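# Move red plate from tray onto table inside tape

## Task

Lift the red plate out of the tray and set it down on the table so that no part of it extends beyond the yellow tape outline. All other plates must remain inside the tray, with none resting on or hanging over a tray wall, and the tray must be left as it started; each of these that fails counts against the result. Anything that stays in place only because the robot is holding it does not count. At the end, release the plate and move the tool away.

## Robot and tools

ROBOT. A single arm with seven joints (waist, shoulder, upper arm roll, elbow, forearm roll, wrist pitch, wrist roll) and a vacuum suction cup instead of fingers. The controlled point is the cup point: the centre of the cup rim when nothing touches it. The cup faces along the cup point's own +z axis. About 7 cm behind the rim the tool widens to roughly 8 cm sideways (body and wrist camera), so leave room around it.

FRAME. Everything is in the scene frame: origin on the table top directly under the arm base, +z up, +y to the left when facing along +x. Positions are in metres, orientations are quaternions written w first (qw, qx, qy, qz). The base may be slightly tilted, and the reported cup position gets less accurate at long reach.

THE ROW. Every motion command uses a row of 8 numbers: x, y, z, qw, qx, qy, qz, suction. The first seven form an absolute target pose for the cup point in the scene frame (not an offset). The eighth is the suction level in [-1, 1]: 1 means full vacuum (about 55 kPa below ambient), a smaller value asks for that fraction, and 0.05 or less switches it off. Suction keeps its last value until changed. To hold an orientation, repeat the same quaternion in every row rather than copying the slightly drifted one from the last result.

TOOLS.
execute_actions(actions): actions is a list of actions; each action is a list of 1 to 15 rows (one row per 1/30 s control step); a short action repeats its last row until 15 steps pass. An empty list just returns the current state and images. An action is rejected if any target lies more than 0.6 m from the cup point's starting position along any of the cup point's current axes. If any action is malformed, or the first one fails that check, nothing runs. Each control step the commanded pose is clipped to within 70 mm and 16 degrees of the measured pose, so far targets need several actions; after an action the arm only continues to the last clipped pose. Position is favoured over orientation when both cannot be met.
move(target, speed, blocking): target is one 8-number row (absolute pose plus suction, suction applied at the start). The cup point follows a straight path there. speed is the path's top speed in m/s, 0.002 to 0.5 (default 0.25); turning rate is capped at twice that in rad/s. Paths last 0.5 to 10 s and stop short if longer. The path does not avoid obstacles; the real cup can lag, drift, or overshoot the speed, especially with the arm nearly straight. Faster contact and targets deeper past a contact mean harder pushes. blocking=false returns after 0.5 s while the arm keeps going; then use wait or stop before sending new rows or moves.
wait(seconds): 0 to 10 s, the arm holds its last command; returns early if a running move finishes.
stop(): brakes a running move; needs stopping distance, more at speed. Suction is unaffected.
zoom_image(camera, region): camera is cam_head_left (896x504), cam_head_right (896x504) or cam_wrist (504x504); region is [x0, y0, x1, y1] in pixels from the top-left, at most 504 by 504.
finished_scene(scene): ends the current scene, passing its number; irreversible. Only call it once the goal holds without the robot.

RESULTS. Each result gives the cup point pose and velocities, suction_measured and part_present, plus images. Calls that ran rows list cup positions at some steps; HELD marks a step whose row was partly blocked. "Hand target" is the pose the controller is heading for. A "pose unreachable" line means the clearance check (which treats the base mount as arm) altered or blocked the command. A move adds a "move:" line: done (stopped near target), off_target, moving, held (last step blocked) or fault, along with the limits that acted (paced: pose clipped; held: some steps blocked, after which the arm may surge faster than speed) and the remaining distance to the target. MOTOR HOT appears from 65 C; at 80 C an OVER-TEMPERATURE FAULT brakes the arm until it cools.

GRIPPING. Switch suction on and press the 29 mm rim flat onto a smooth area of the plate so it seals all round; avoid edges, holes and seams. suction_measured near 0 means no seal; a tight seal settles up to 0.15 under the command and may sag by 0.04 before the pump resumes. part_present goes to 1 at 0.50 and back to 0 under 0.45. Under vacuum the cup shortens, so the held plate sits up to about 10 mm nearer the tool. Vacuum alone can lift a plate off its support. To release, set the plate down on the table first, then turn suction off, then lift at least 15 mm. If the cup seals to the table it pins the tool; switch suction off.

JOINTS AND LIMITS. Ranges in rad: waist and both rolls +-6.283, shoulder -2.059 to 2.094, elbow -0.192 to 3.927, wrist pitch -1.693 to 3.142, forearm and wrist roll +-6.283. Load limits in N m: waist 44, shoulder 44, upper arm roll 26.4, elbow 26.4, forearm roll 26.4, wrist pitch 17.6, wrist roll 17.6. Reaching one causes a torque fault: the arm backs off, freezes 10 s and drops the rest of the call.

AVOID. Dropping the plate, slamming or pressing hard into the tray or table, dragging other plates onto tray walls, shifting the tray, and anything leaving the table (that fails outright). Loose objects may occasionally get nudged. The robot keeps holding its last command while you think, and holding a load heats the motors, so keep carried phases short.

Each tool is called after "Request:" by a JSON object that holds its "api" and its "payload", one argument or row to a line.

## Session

Request:
{"api": "execute_actions", "payload": {
  "actions": []
}}

Scene clock: 0.00 s.
end_effector_position=(+0.3977, -0.0114, +0.3772) suction_measured=0.00 part_present=0 end_effector_quat_wxyz=(+0.002, +0.017, +1.000, +0.000) end_effector_velocity=(-0.000, +0.000, -0.000) end_effector_angular_velocity=(+0.000, +0.000, +0.001)
Joint positions: [-0.003 -0.25   0.001  0.919  0.002  1.171  2.358]
Joint velocities: [ 0.001 -0.    -0.    -0.    -0.    -0.     0.   ]
Hand target: +0.398, -0.011, +0.377; +0.002, +0.017, +1.000, +0.000

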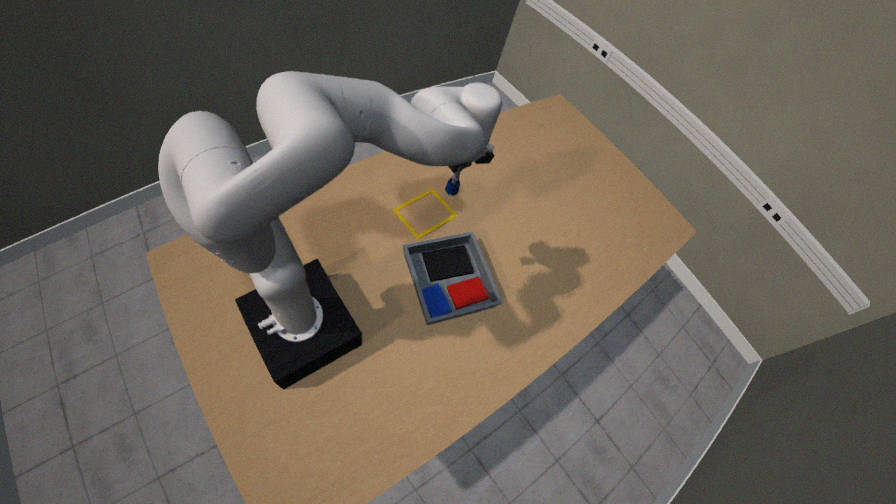

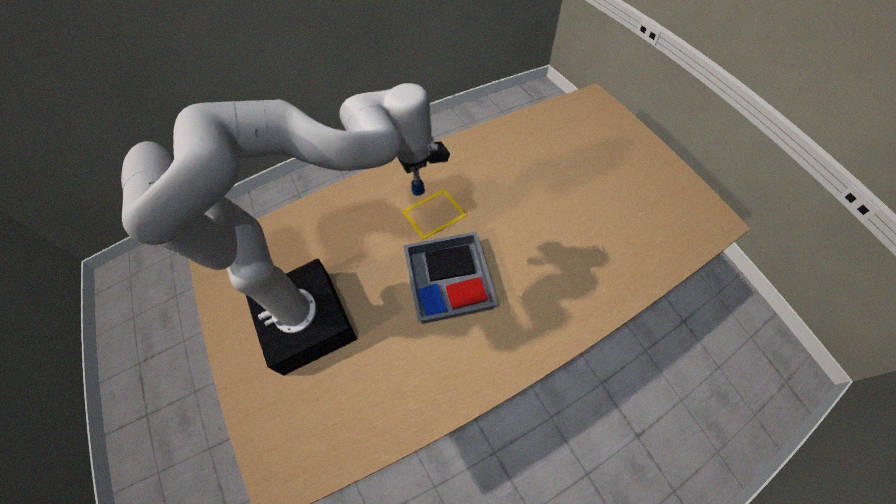

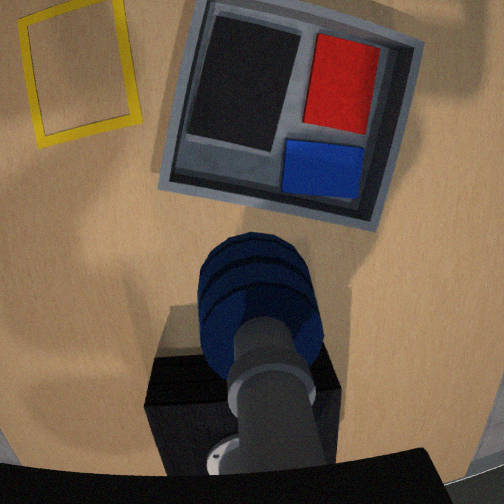

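Request:
{"api": "zoom_image", "payload": {
  "camera": "cam_wrist",
  "region": [150, 0, 450, 240]
}}

Request:
{"api": "zoom_image", "payload": {
  "camera": "cam_wrist",
  "region": [0, 0, 200, 170]
}}

Request:
{"api": "zoom_image", "payload": {
  "camera": "cam_head_right",
  "region": [380, 170, 530, 335]
}}

Request:
{"api": "zoom_image", "payload": {
  "camera": "cam_wrist",
  "region": [100, 220, 400, 504]
}}

Region (150, 0, 450, 240) of cam_wrist's 504x504 image, scaled by 1.680, with more detail than that image has; it fills the top 403 rows of this view, and the rest is white.

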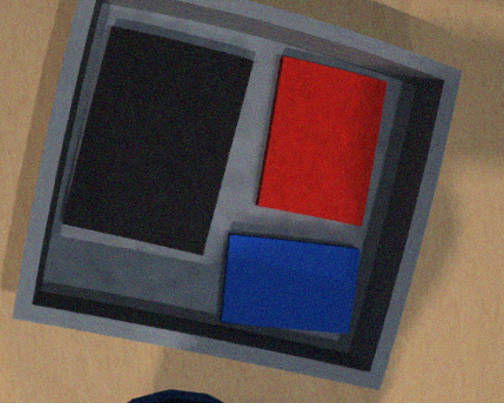

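Region (0, 0, 200, 170) of cam_wrist's 504x504 image, scaled by 2.520, with more detail than that image has; it fills the top 428 rows of this view, and the rest is white.

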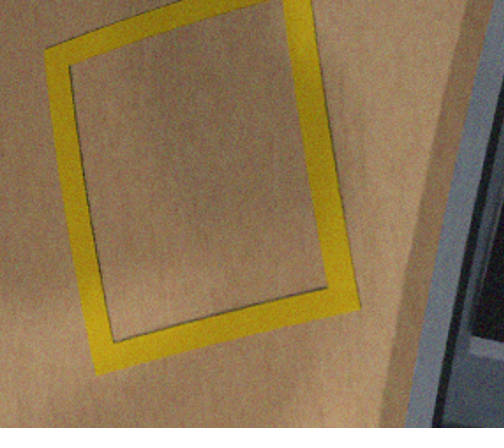

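Region (380, 170, 530, 335) of cam_head_right's 896x504 image, scaled by 3.055, with more detail than that image has; it fills the left 458 columns of this view, and the rest is white.

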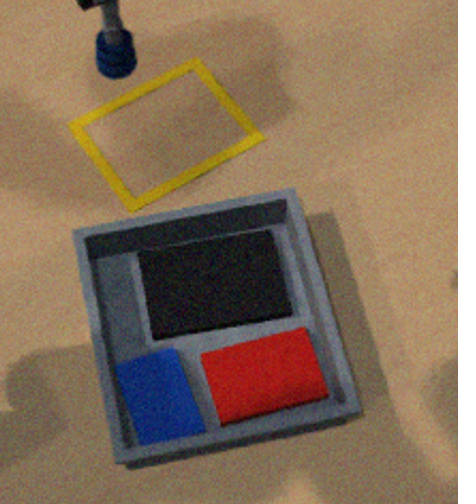

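Region (100, 220, 400, 504) of cam_wrist's 504x504 image, scaled by 1.680, with more detail than that image has; it fills the top 477 rows of this view, and the rest is white.

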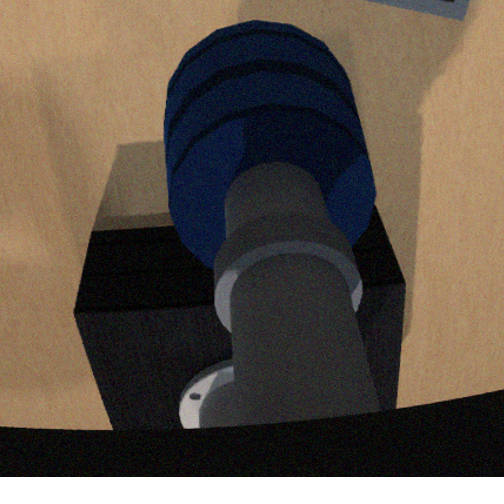

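Request:
{"api": "move", "payload": {
  "target": [0.458, -0.146, 0.06, 0.0, 0.0, 1.0, 0.0, 1],
  "speed": 0.3
}}

Scene clock: 3.37 s.
end_effector_position=(+0.4579, -0.1462, +0.0607) suction_measured=0.00 part_present=0 end_effector_quat_wxyz=(+0.001, +0.001, +1.000, -0.000) end_effector_velocity=(-0.004, -0.001, -0.004) end_effector_angular_velocity=(+0.002, +0.010, -0.002)
Joint positions: [-0.186  0.614 -0.082  0.977  0.131  0.372  1.954]
Joint velocities: [-0.002  0.008 -0.001 -0.002  0.     0.    -0.001]
Hand target: +0.458, -0.146, +0.060; +0.000, +0.001, +1.000, -0.000
Off the commanded pose: 0.001 m, 0 deg.
move: done

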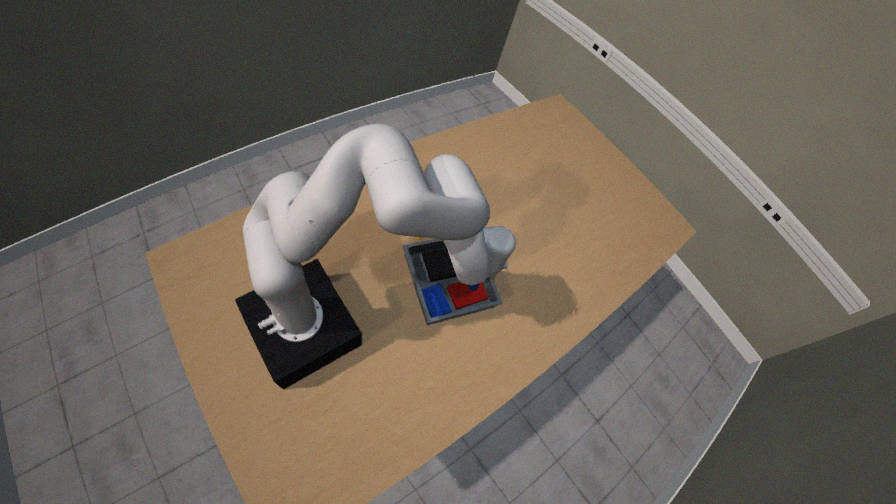

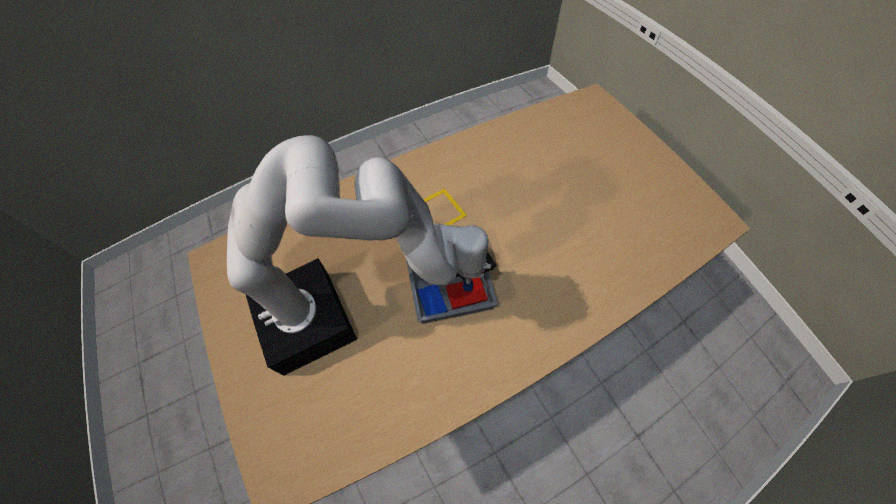

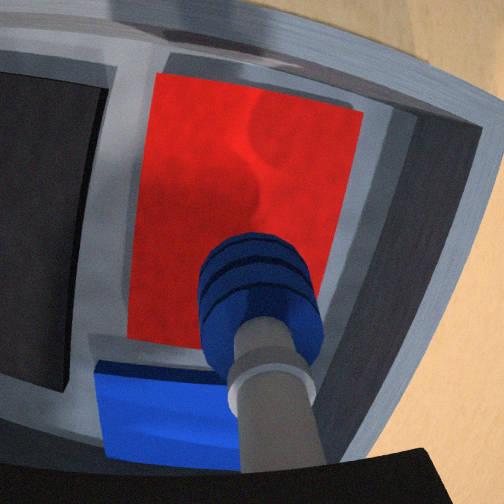

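Request:
{"api": "execute_actions", "payload": {
  "actions": [
    [[0.4579,-0.1461,0.0601,0,0,1,0,1],[0.4578,-0.1458,0.0589,0,0,1,0,1],[0.4577,-0.1454,0.0571,0,0,1,0,1],[0.4575,-0.1448,0.0547,0,0,1,0,1],[0.4574,-0.1441,0.0519,0,0,1,0,1],[0.4572,-0.1434,0.0489,0,0,1,0,1],[0.4570,-0.1427,0.0459,0,0,1,0,1],[0.4568,-0.1420,0.0429,0,0,1,0,1],[0.4566,-0.1414,0.0401,0,0,1,0,1],[0.4565,-0.1408,0.0376,0,0,1,0,1],[0.4563,-0.1403,0.0354,0,0,1,0,1],[0.4562,-0.1398,0.0336,0,0,1,0,1],[0.4561,-0.1395,0.0321,0,0,1,0,1],[0.4561,-0.1392,0.0309,0,0,1,0,1],[0.4560,-0.1390,0.0300,0,0,1,0,1]],
    [[0.456,-0.139,0.0293,0,0,1,0,1],[0.456,-0.139,0.0286,0,0,1,0,1],[0.456,-0.139,0.0279,0,0,1,0,1],[0.456,-0.139,0.0272,0,0,1,0,1],[0.456,-0.139,0.0265,0,0,1,0,1],[0.456,-0.139,0.0258,0,0,1,0,1],[0.456,-0.139,0.0251,0,0,1,0,1],[0.456,-0.139,0.0244,0,0,1,0,1],[0.456,-0.139,0.0237,0,0,1,0,1],[0.456,-0.139,0.0230,0,0,1,0,1],[0.456,-0.139,0.0223,0,0,1,0,1],[0.456,-0.139,0.0216,0,0,1,0,1],[0.456,-0.139,0.0209,0,0,1,0,1],[0.456,-0.139,0.0202,0,0,1,0,1],[0.456,-0.139,0.0195,0,0,1,0,1]],
    [[0.456,-0.139,0.0188,0,0,1,0,1],[0.456,-0.139,0.0181,0,0,1,0,1],[0.456,-0.139,0.0174,0,0,1,0,1],[0.456,-0.139,0.0167,0,0,1,0,1],[0.456,-0.139,0.0160,0,0,1,0,1],[0.456,-0.139,0.0153,0,0,1,0,1],[0.456,-0.139,0.0146,0,0,1,0,1],[0.456,-0.139,0.0140,0,0,1,0,1]]
  ]
}}

Scene clock: 6.10 s.
end_effector_position=(+0.4559, -0.1390, +0.0140) suction_measured=0.36 part_present=0 end_effector_quat_wxyz=(-0.000, +0.000, +1.000, +0.000) end_effector_velocity=(+0.003, -0.001, +0.002) end_effector_angular_velocity=(-0.002, -0.007, -0.001)
Joint positions: [-0.191  0.743 -0.059  1.01   0.146  0.277  1.953]
Joint velocities: [-0.001 -0.002 -0.     0.003  0.    -0.001 -0.001]
Hand target: +0.456, -0.139, +0.014; -0.000, +0.000, +1.000, -0.000
Off the commanded pose: 0.000 m, 0 deg.
Step readings (end_effector_position; steps 1 to 15: 1st action; 16 to 30: 2nd action; 31 to 45: 3rd action):
0: (+0.4575, -0.1463, +0.0601)
1: (+0.4575, -0.1462, +0.0601)
2: (+0.4576, -0.1462, +0.0600)
4: (+0.4581, -0.1460, +0.0592)
8: (+0.4573, -0.1438, +0.0506)
15: (+0.4556, -0.1394, +0.0329)
16: (+0.4556, -0.1392, +0.0315)
17: (+0.4557, -0.1390, +0.0305)
19: (+0.4560, -0.1390, +0.0290)
23: (+0.4561, -0.1391, +0.0263)
30: (+0.4560, -0.1390, +0.0213)
31: (+0.4560, -0.1390, +0.0206)
32: (+0.4560, -0.1390, +0.0199)
34: (+0.4560, -0.1390, +0.0184)
38: (+0.4560, -0.1390, +0.0156)
45: end_effector_position above

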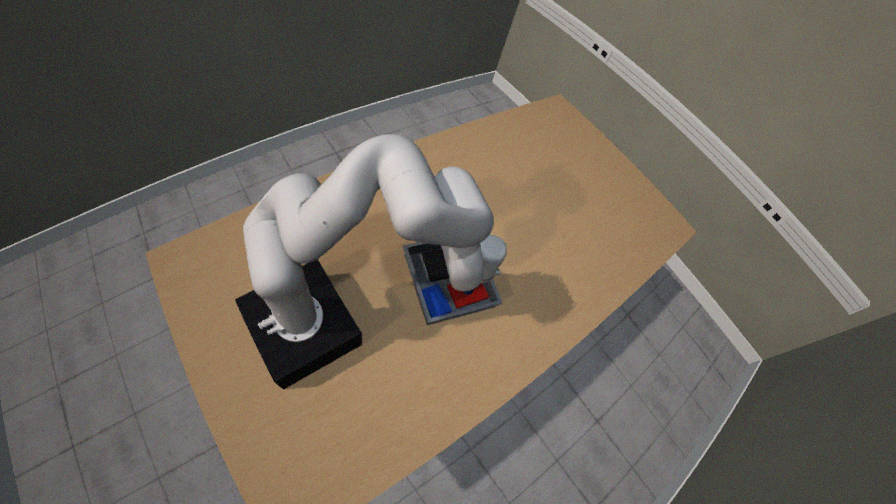

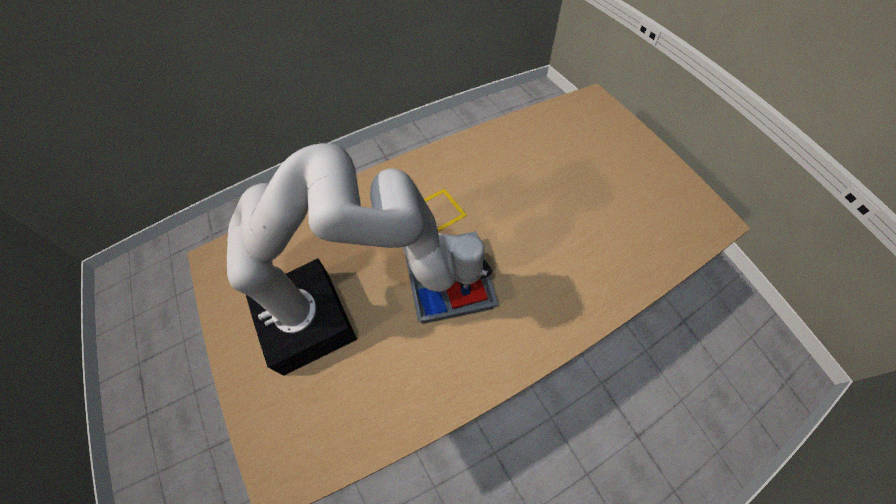

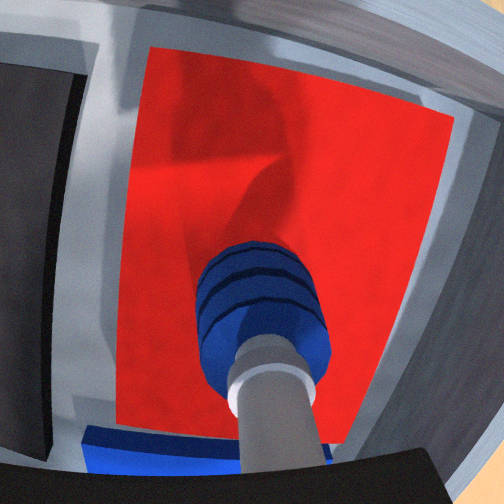

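Request:
{"api": "wait", "payload": {
  "seconds": 0.5
}}

Scene clock: 6.63 s.
end_effector_position=(+0.4560, -0.1390, +0.0140) suction_measured=0.94 part_present=1 end_effector_quat_wxyz=(-0.000, +0.000, +1.000, -0.000) end_effector_velocity=(+0.000, -0.000, +0.000) end_effector_angular_velocity=(-0.000, -0.000, -0.000)
Joint positions: [-0.191  0.743 -0.059  1.01   0.146  0.277  1.953]
Joint velocities: [-0.  0. -0.  0. -0.  0.  0.]
Hand target: +0.456, -0.139, +0.014; -0.000, +0.000, +1.000, -0.000
Off the commanded pose: 0.000 m, 0 deg.
wait: 0.50 s; at rest by 0.13 s

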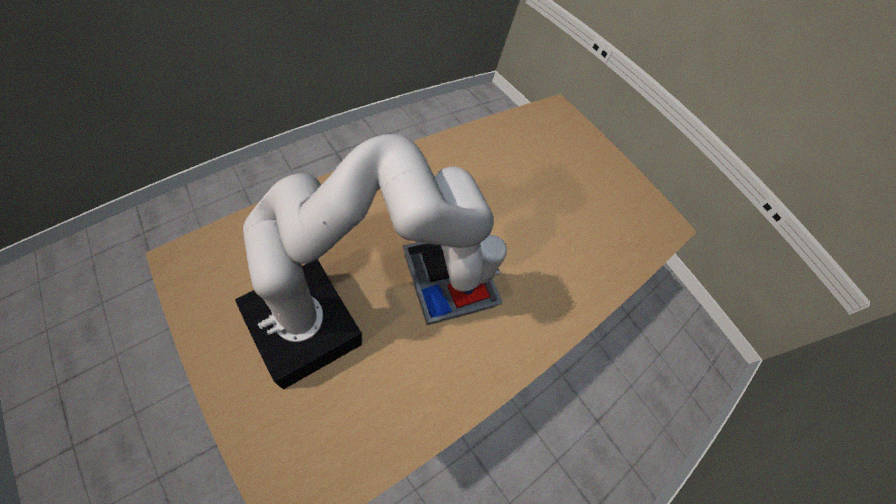

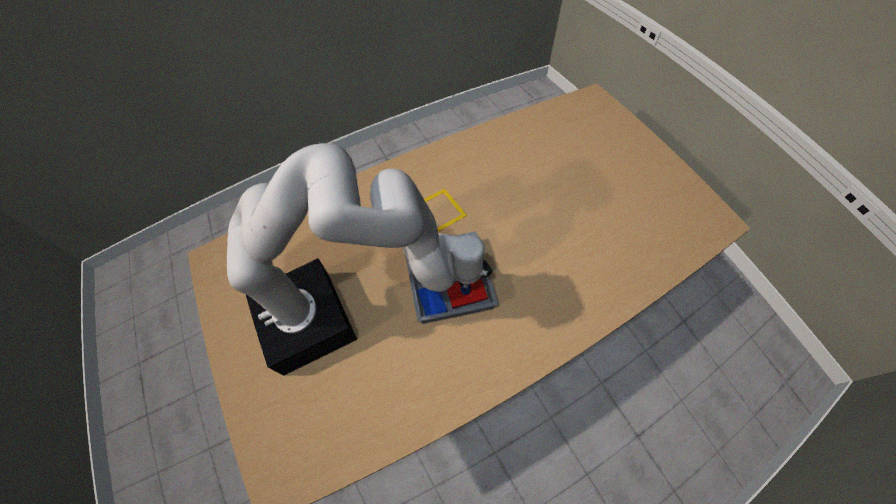

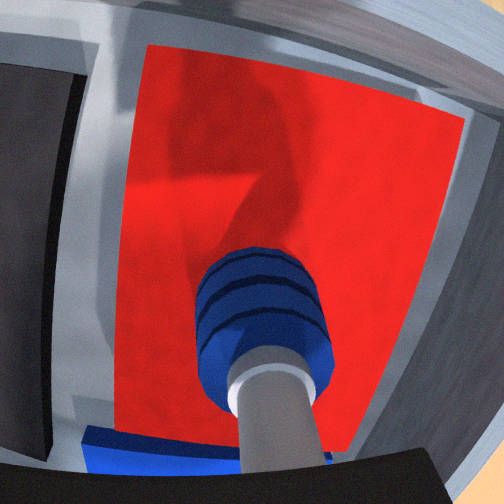

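Request:
{"api": "execute_actions", "payload": {
  "actions": [
    [[0.456,-0.139,0.0144,0,0,1,0,1],[0.456,-0.139,0.0156,0,0,1,0,1],[0.456,-0.139,0.0175,0,0,1,0,1],[0.456,-0.139,0.0200,0,0,1,0,1],[0.456,-0.139,0.0231,0,0,1,0,1],[0.456,-0.139,0.0267,0,0,1,0,1],[0.456,-0.139,0.0307,0,0,1,0,1],[0.456,-0.139,0.0350,0,0,1,0,1],[0.456,-0.139,0.0396,0,0,1,0,1],[0.456,-0.139,0.0445,0,0,1,0,1],[0.456,-0.139,0.0494,0,0,1,0,1],[0.456,-0.139,0.0545,0,0,1,0,1],[0.456,-0.139,0.0596,0,0,1,0,1],[0.456,-0.139,0.0645,0,0,1,0,1],[0.4561,-0.1387,0.0694,0,-0.0002,1,0,1]],
    [[0.4563,-0.1376,0.0740,0,-0.0009,1,0,1],[0.4566,-0.1360,0.0783,0,-0.0019,1,0,1],[0.4570,-0.1337,0.0823,0,-0.0034,1,0,1],[0.4575,-0.1308,0.0859,0,-0.0052,1,0,1],[0.4581,-0.1274,0.0890,0,-0.0074,1,0,1],[0.4589,-0.1235,0.0915,0,-0.0098,1,0,1],[0.4597,-0.1190,0.0934,0,-0.0127,0.9999,0,1],[0.4606,-0.1140,0.0946,0,-0.0158,0.9999,0,1],[0.4616,-0.1086,0.0950,0,-0.0193,0.9998,0,1],[0.4627,-0.1028,0.0950,0,-0.0229,0.9997,0,1],[0.4638,-0.0966,0.0950,0,-0.0269,0.9996,0,1],[0.4651,-0.0900,0.0950,0,-0.0311,0.9995,0,1],[0.4663,-0.0830,0.0950,0,-0.0355,0.9994,0,1],[0.4677,-0.0758,0.0950,0,-0.0400,0.9992,0,1],[0.4691,-0.0682,0.0950,0,-0.0448,0.9990,0,1]],
    [[0.4705,-0.0604,0.095,0,-0.0498,0.9988,0,1],[0.4720,-0.0524,0.095,0,-0.0549,0.9985,0,1],[0.4735,-0.0442,0.095,0,-0.0601,0.9982,0,1],[0.4751,-0.0358,0.095,0,-0.0654,0.9979,0,1],[0.4767,-0.0272,0.095,0,-0.0708,0.9975,0,1],[0.4783,-0.0185,0.095,0,-0.0763,0.9971,0,1],[0.4799,-0.0097,0.095,0,-0.0818,0.9966,0,1],[0.4815,-0.0009,0.095,0,-0.0874,0.9962,0,1],[0.4832,0.0080,0.095,0,-0.0930,0.9957,0,1],[0.4848,0.0170,0.095,0,-0.0987,0.9951,0,1],[0.4865,0.0259,0.095,0,-0.1043,0.9945,0,1],[0.4881,0.0347,0.095,0,-0.1098,0.9940,0,1],[0.4897,0.0435,0.095,0,-0.1154,0.9933,0,1],[0.4913,0.0522,0.095,0,-0.1209,0.9927,0,1],[0.4929,0.0608,0.095,0,-0.1262,0.9920,0,1]],
    [[0.4945,0.0692,0.095,0,-0.1315,0.9913,0,1],[0.4960,0.0774,0.095,0,-0.1367,0.9906,0,1],[0.4975,0.0854,0.095,0,-0.1417,0.9899,0,1],[0.4989,0.0932,0.095,0,-0.1466,0.9892,0,1],[0.5003,0.1008,0.095,0,-0.1514,0.9885,0,1],[0.5017,0.1080,0.095,0,-0.1559,0.9878,0,1],[0.5029,0.1150,0.095,0,-0.1602,0.9871,0,1],[0.5042,0.1216,0.095,0,-0.1644,0.9864,0,1],[0.5053,0.1278,0.0946,0,-0.1682,0.9857,0,1],[0.5064,0.1336,0.0933,0,-0.1719,0.9851,0,1],[0.5074,0.1390,0.0913,0,-0.1753,0.9845,0,1],[0.5083,0.1440,0.0886,0,-0.1783,0.9840,0,1],[0.5091,0.1485,0.0854,0,-0.1811,0.9835,0,1],[0.5099,0.1524,0.0817,0,-0.1836,0.9830,0,1],[0.5105,0.1558,0.0775,0,-0.1857,0.9826,0,1]],
    [[0.5110,0.1587,0.0731,0,-0.1875,0.9823,0,1],[0.5114,0.1610,0.0683,0,-0.1889,0.9820,0,1],[0.5117,0.1626,0.0635,0,-0.1900,0.9818,0,1],[0.5119,0.1637,0.0585,0,-0.1906,0.9817,0,1],[0.5120,0.1640,0.0535,0,-0.1908,0.9816,0,1],[0.5120,0.1640,0.0487,0,-0.1908,0.9816,0,1],[0.5120,0.1640,0.0439,0,-0.1908,0.9816,0,1],[0.5120,0.1640,0.0395,0,-0.1908,0.9816,0,1],[0.5120,0.1640,0.0353,0,-0.1908,0.9816,0,1],[0.5120,0.1640,0.0316,0,-0.1908,0.9816,0,1],[0.5120,0.1640,0.0284,0,-0.1908,0.9816,0,1],[0.5120,0.1640,0.0257,0,-0.1908,0.9816,0,1],[0.5120,0.1640,0.0237,0,-0.1908,0.9816,0,1],[0.5120,0.1640,0.0224,0,-0.1908,0.9816,0,1],[0.5120,0.1640,0.0220,0,-0.1908,0.9816,0,1]]
  ]
}}

Request:
{"api": "wait", "payload": {
  "seconds": 0.3
}}

Scene clock: 12.10 s.
end_effector_position=(+0.5111, +0.1632, +0.0252) suction_measured=0.99 part_present=1 end_effector_quat_wxyz=(-0.001, -0.190, +0.982, -0.000) end_effector_velocity=(+0.002, +0.005, -0.063) end_effector_angular_velocity=(+0.002, +0.001, +0.006)
Joint positions: [ 0.31   0.818  0.026  1.243 -0.038  0.433  2.307]
Joint velocities: [ 0.009  0.177 -0.003  0.088 -0.004 -0.089  0.003]
Hand target: +0.512, +0.164, +0.022; -0.000, -0.191, +0.982, -0.000
Off the commanded pose: 0.003 m, 0 deg.
Step readings (end_effector_position; steps 1 to 15: 1st action; 16 to 30: 2nd action; 31 to 45: 3rd action; 46 to 60: 4th action; 61 to 75: 5th action):
0: (+0.4560, -0.1390, +0.0140)
1: (+0.4560, -0.1390, +0.0140)
2: (+0.4559, -0.1390, +0.0141)
4: (+0.4556, -0.1389, +0.0153)
8: (+0.4558, -0.1389, +0.0246)
15: (+0.4566, -0.1391, +0.0554)
16: (+0.4566, -0.1391, +0.0604)
17: (+0.4567, -0.1389, +0.0653)
19: (+0.4571, -0.1372, +0.0746)
23: (+0.4592, -0.1258, +0.0892)
30: (+0.4650, -0.0870, +0.0944)
31: (+0.4662, -0.0800, +0.0944)
32: (+0.4675, -0.0728, +0.0945)
34: (+0.4702, -0.0575, +0.0947)
38: (+0.4763, -0.0244, +0.0950)
45: (+0.4875, +0.0373, +0.0955)
46: (+0.4891, +0.0461, +0.0955)
47: (+0.4906, +0.0548, +0.0955)
49: (+0.4937, +0.0718, +0.0956)
53: (+0.4995, +0.1030, +0.0956)
60: (+0.5081, +0.1450, +0.0879)
61: (+0.5087, +0.1491, +0.0845)
62: (+0.5092, +0.1527, +0.0806)
64: (+0.5099, +0.1584, +0.0718)
68: (+0.5105, +0.1631, +0.0523)
75: end_effector_position above

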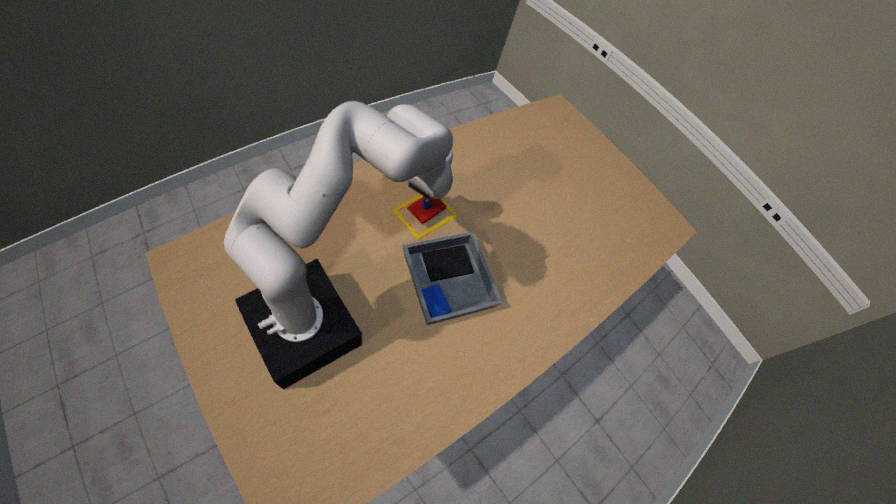

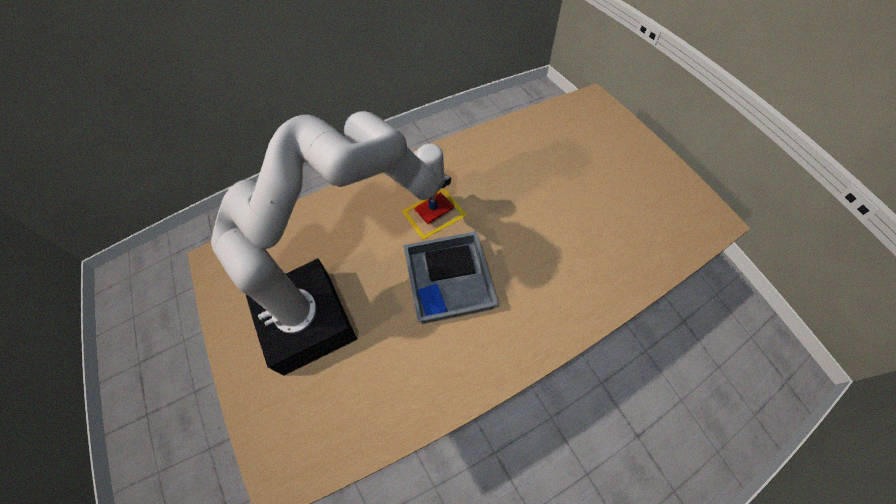

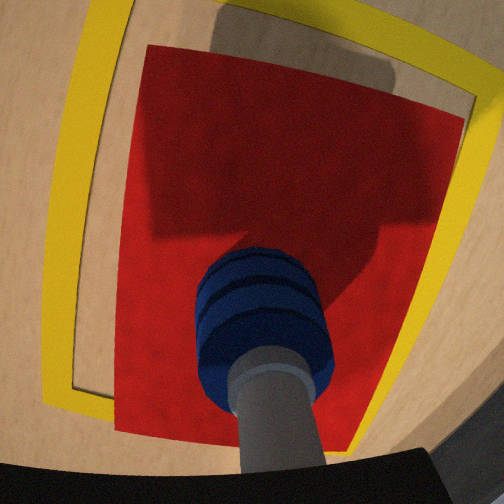

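Scene clock: 12.40 s.
end_effector_position=(+0.5123, +0.1640, +0.0226) suction_measured=0.96 part_present=1 end_effector_quat_wxyz=(+0.001, -0.191, +0.982, -0.000) end_effector_velocity=(-0.003, -0.001, -0.003) end_effector_angular_velocity=(-0.002, +0.008, +0.001)
Joint positions: [ 0.311  0.827  0.026  1.25  -0.038  0.428  2.307]
Joint velocities: [-0.     0.004  0.    -0.004 -0.     0.    -0.   ]
Hand target: +0.512, +0.164, +0.022; -0.000, -0.191, +0.982, -0.000
Off the commanded pose: 0.001 m, 0 deg.
wait: 0.30 s; at rest by 0.23 s

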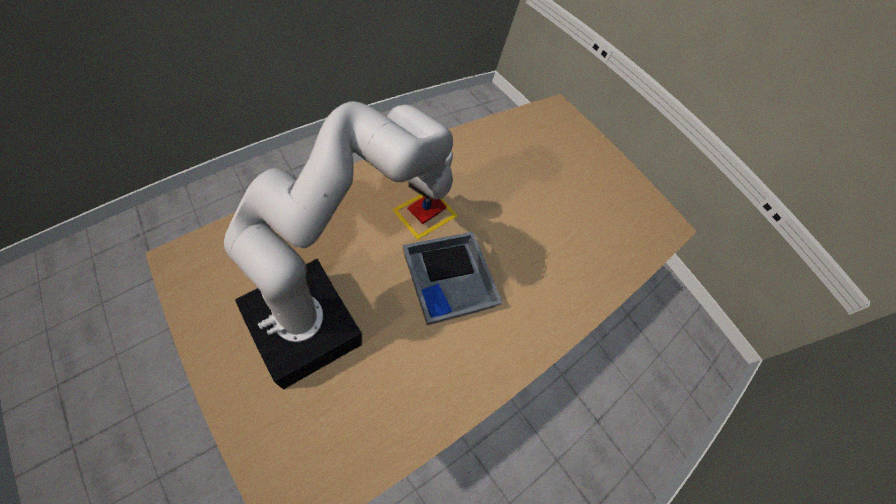

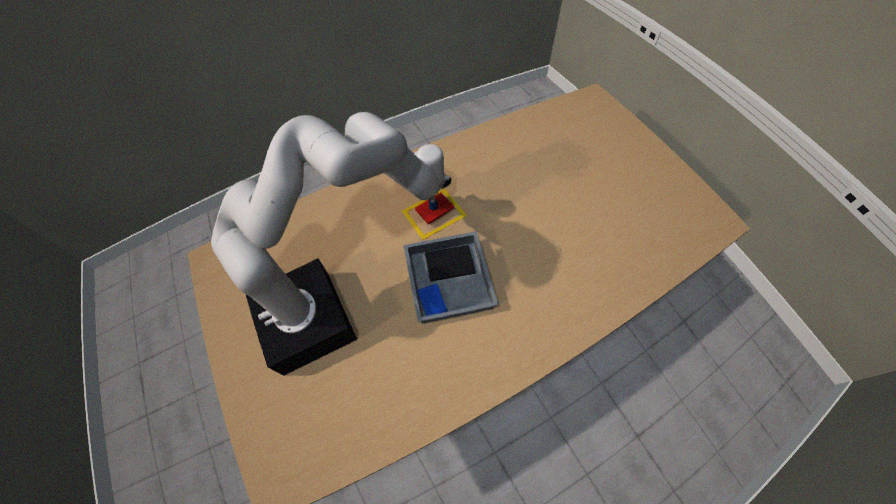

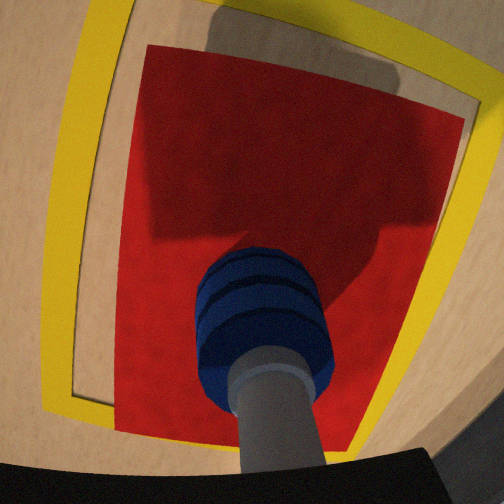

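Request:
{"api": "zoom_image", "payload": {
  "camera": "cam_wrist",
  "region": [100, 0, 504, 180]
}}

Request:
{"api": "zoom_image", "payload": {
  "camera": "cam_wrist",
  "region": [20, 300, 424, 480]
}}

Request:
{"api": "zoom_image", "payload": {
  "camera": "cam_head_right",
  "region": [395, 175, 475, 245]
}}

Request:
{"api": "zoom_image", "payload": {
  "camera": "cam_head_left",
  "region": [385, 175, 465, 245]
}}

Region (100, 0, 504, 180) of cam_wrist's 504x504 image, scaled by 1.248, with more detail than that image has; it fills the top 225 rows of this view, and the rest is white.

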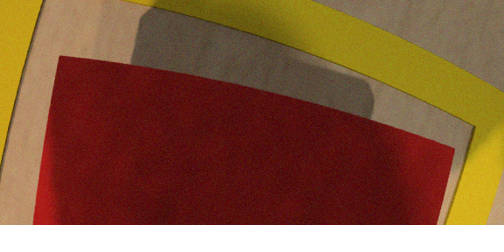

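Region (20, 300, 424, 480) of cam_wrist's 504x504 image, scaled by 1.248, with more detail than that image has; it fills the top 225 rows of this view, and the rest is white.

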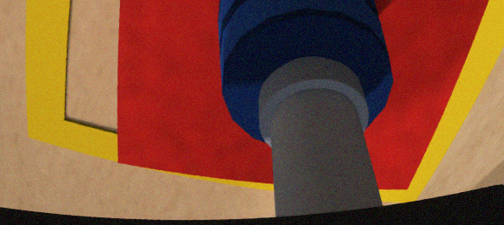

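Region (395, 175, 475, 245) of cam_head_right's 896x504 image, scaled by 6.300, with more detail than that image has; it fills the top 441 rows of this view, and the rest is white.

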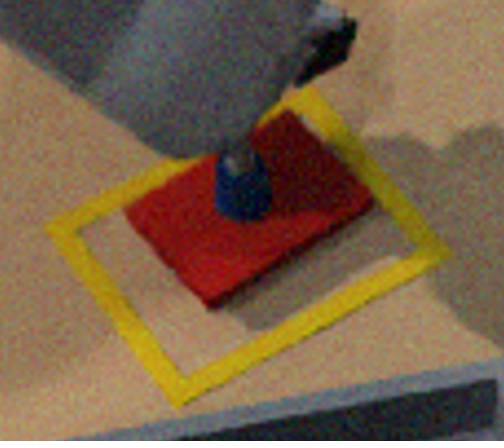

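Region (385, 175, 465, 245) of cam_head_left's 896x504 image, scaled by 6.300, with more detail than that image has; it fills the top 441 rows of this view, and the rest is white.

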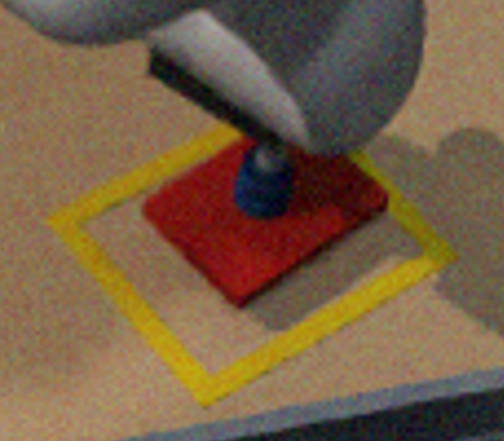

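Request:
{"api": "execute_actions", "payload": {
  "actions": [
    [[0.512,0.164,0.0218,0,-0.1903,0.9817,0,1],[0.512,0.164,0.0214,0,-0.1887,0.9820,0,1],[0.512,0.164,0.0207,0,-0.1864,0.9825,0,1],[0.512,0.164,0.0198,0,-0.1833,0.9831,0,1],[0.512,0.164,0.0187,0,-0.1797,0.9837,0,1],[0.512,0.164,0.0175,0,-0.1757,0.9844,0,1],[0.512,0.164,0.0163,0,-0.1715,0.9852,0,1],[0.512,0.164,0.0151,0,-0.1672,0.9859,0,1],[0.512,0.164,0.0140,0,-0.1630,0.9866,0,1],[0.512,0.164,0.0130,0,-0.1590,0.9873,0,1],[0.512,0.164,0.0121,0,-0.1554,0.9879,0,1],[0.512,0.164,0.0113,0,-0.1523,0.9883,0,1],[0.512,0.164,0.0106,0,-0.1499,0.9887,0,1],[0.512,0.164,0.0100,0,-0.1484,0.9889,0,1],[0.512,0.164,0.0094,0,-0.1478,0.9890,0,1]],
    [[0.512,0.164,0.0089,0,-0.1478,0.9890,0,1],[0.512,0.164,0.0084,0,-0.1478,0.9890,0,1],[0.512,0.164,0.0079,0,-0.1478,0.9890,0,1],[0.512,0.164,0.0074,0,-0.1478,0.9890,0,1],[0.512,0.164,0.0069,0,-0.1478,0.9890,0,1],[0.512,0.164,0.0064,0,-0.1478,0.9890,0,1],[0.512,0.164,0.0059,0,-0.1478,0.9890,0,1],[0.512,0.164,0.0054,0,-0.1478,0.9890,0,1],[0.512,0.164,0.0049,0,-0.1478,0.9890,0,1],[0.512,0.164,0.0044,0,-0.1478,0.9890,0,1],[0.512,0.164,0.0039,0,-0.1478,0.9890,0,1],[0.512,0.164,0.0034,0,-0.1478,0.9890,0,1],[0.512,0.164,0.0029,0,-0.1478,0.9890,0,1],[0.512,0.164,0.0024,0,-0.1478,0.9890,0,1],[0.512,0.164,0.0020,0,-0.1478,0.9890,0,1]]
  ]
}}

Request:
{"api": "wait", "payload": {
  "seconds": 0.2
}}

Scene clock: 14.90 s.
end_effector_position=(+0.5120, +0.1640, +0.0031) suction_measured=0.99 part_present=1 end_effector_quat_wxyz=(+0.000, -0.148, +0.989, -0.000) end_effector_velocity=(-0.000, -0.000, -0.015) end_effector_angular_velocity=(-0.001, +0.001, +0.001)
Joint positions: [ 0.328  0.879  0.01   1.273 -0.011  0.399  2.375]
Joint velocities: [ 0.001  0.04  -0.001  0.019 -0.    -0.02  -0.   ]
Hand target: +0.512, +0.164, +0.002; +0.000, -0.148, +0.989, -0.000
Off the commanded pose: 0.001 m, 0 deg.
Step readings (end_effector_position; steps 1 to 15: 1st action; 16 to 30: 2nd action):
0: (+0.5119, +0.1639, +0.0221)
1: (+0.5119, +0.1639, +0.0221)
2: (+0.5120, +0.1639, +0.0220)
4: (+0.5121, +0.1640, +0.0215)
8: (+0.5121, +0.1640, +0.0181)
15: (+0.5118, +0.1640, +0.0109)
16: (+0.5118, +0.1640, +0.0102)
17: (+0.5119, +0.1640, +0.0097)
19: (+0.5120, +0.1640, +0.0087)
23: (+0.5120, +0.1640, +0.0067)
30: end_effector_position above

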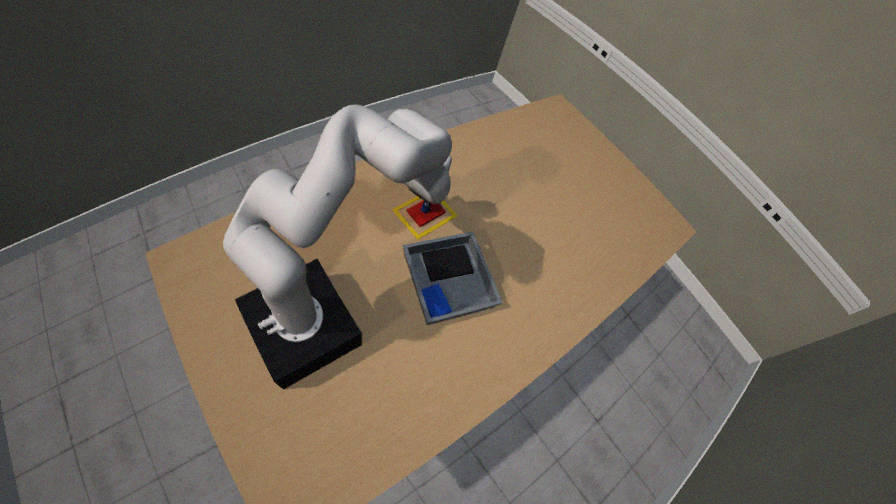

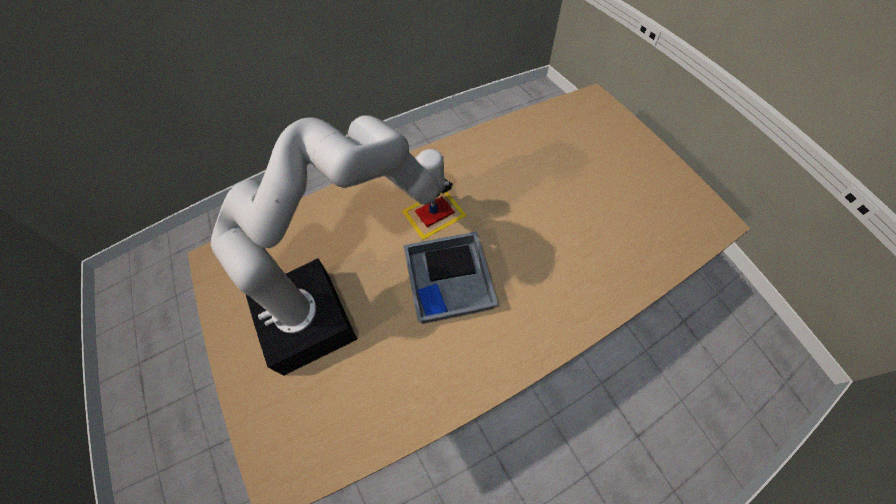

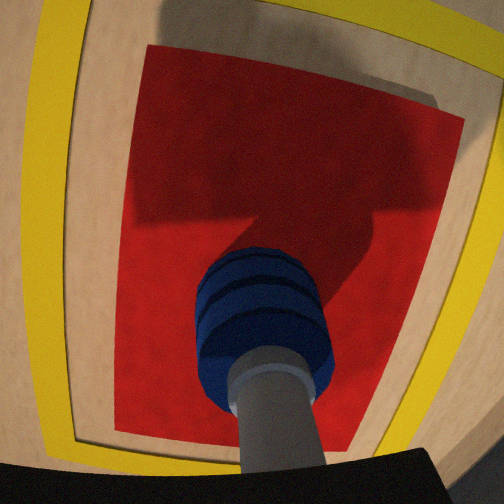

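Scene clock: 15.10 s.
end_effector_position=(+0.5120, +0.1640, +0.0020) suction_measured=0.98 part_present=1 end_effector_quat_wxyz=(-0.000, -0.148, +0.989, -0.000) end_effector_velocity=(+0.002, -0.000, +0.002) end_effector_angular_velocity=(+0.001, -0.005, -0.001)
Joint positions: [ 0.328  0.882  0.01   1.275 -0.011  0.398  2.375]
Joint velocities: [-0.001 -0.002 -0.001  0.003  0.    -0.001 -0.   ]
Hand target: +0.512, +0.164, +0.002; +0.000, -0.148, +0.989, -0.000
Off the commanded pose: 0.000 m, 0 deg.
wait: 0.20 s; at rest by 0.17 s

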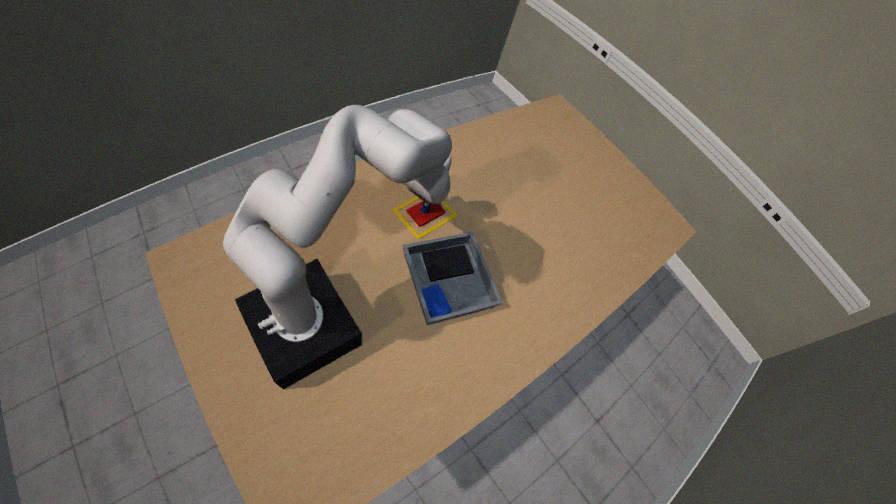

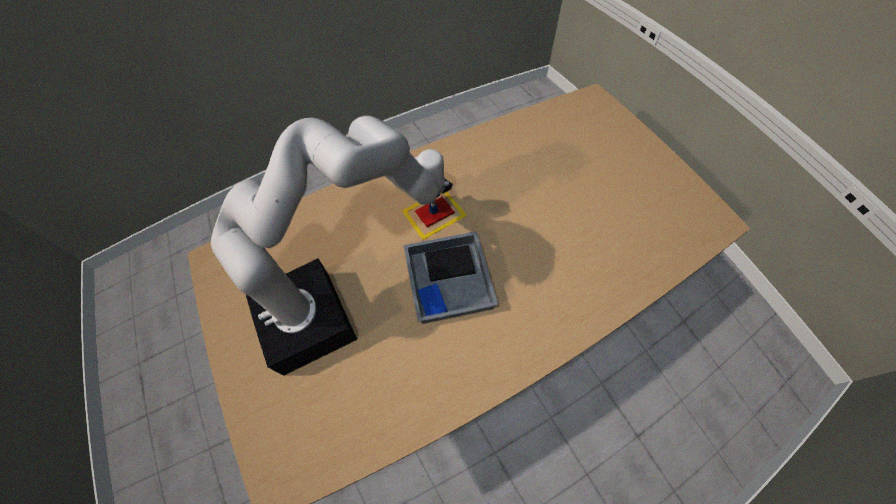

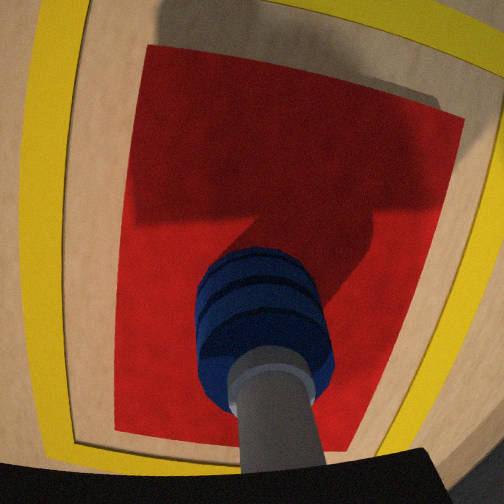

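Request:
{"api": "execute_actions", "payload": {
  "actions": []
}}

Scene clock: 15.33 s.
end_effector_position=(+0.5120, +0.1640, +0.0020) suction_measured=0.98 part_present=1 end_effector_quat_wxyz=(+0.000, -0.148, +0.989, -0.000) end_effector_velocity=(-0.001, +0.000, -0.001) end_effector_angular_velocity=(-0.000, +0.001, -0.000)
Joint positions: [ 0.328  0.882  0.01   1.275 -0.011  0.398  2.375]
Joint velocities: [ 0.     0.001  0.    -0.001 -0.     0.     0.   ]
Hand target: +0.512, +0.164, +0.002; +0.000, -0.148, +0.989, -0.000
Off the commanded pose: 0.000 m, 0 deg.

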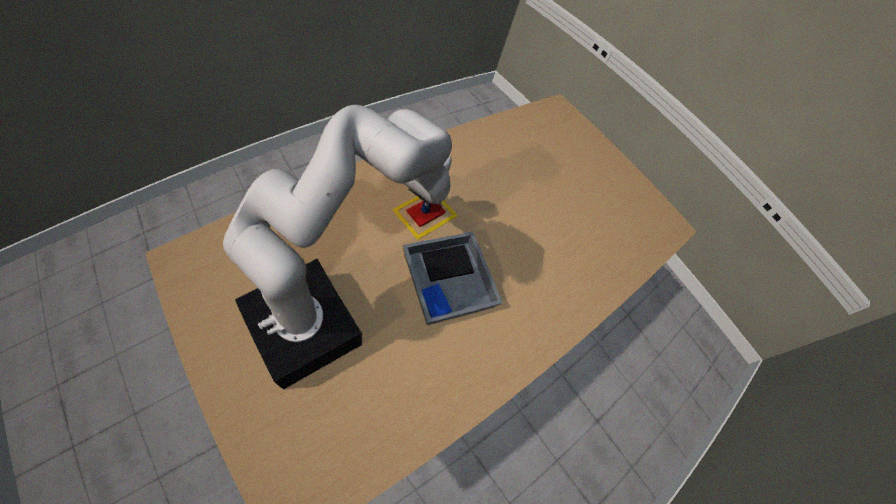

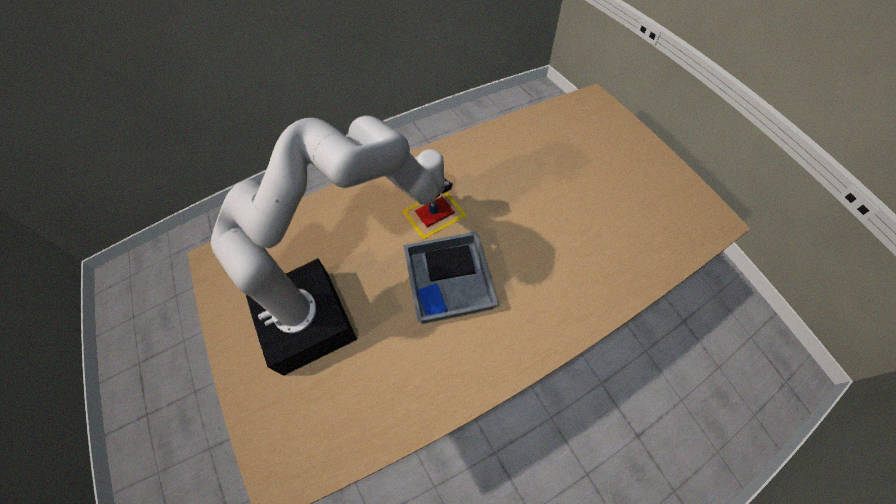

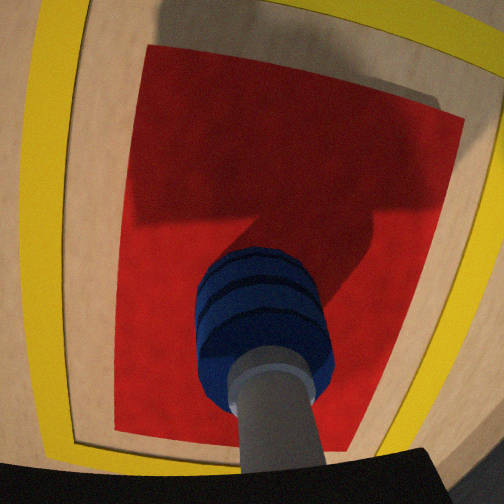

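Request:
{"api": "zoom_image", "payload": {
  "camera": "cam_head_left",
  "region": [370, 170, 490, 250]
}}

Request:
{"api": "zoom_image", "payload": {
  "camera": "cam_wrist",
  "region": [0, 360, 504, 504]
}}

Region (370, 170, 490, 250) of cam_head_left's 896x504 image, scaled by 4.200, with more detail than that image has.

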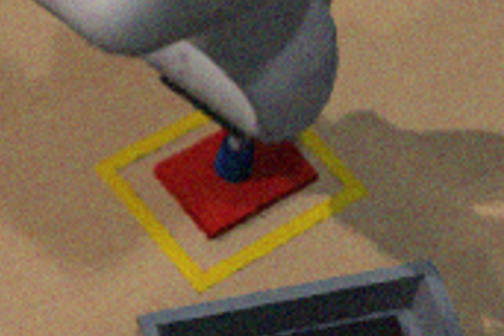

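Region (0, 360, 504, 504) of cam_wrist's 504x504 image, scaled by 1.000; it fills the top 144 rows of this view, and the rest is white.

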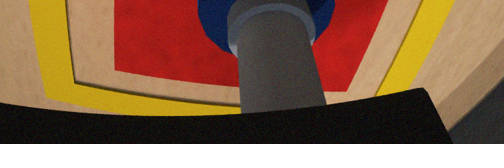

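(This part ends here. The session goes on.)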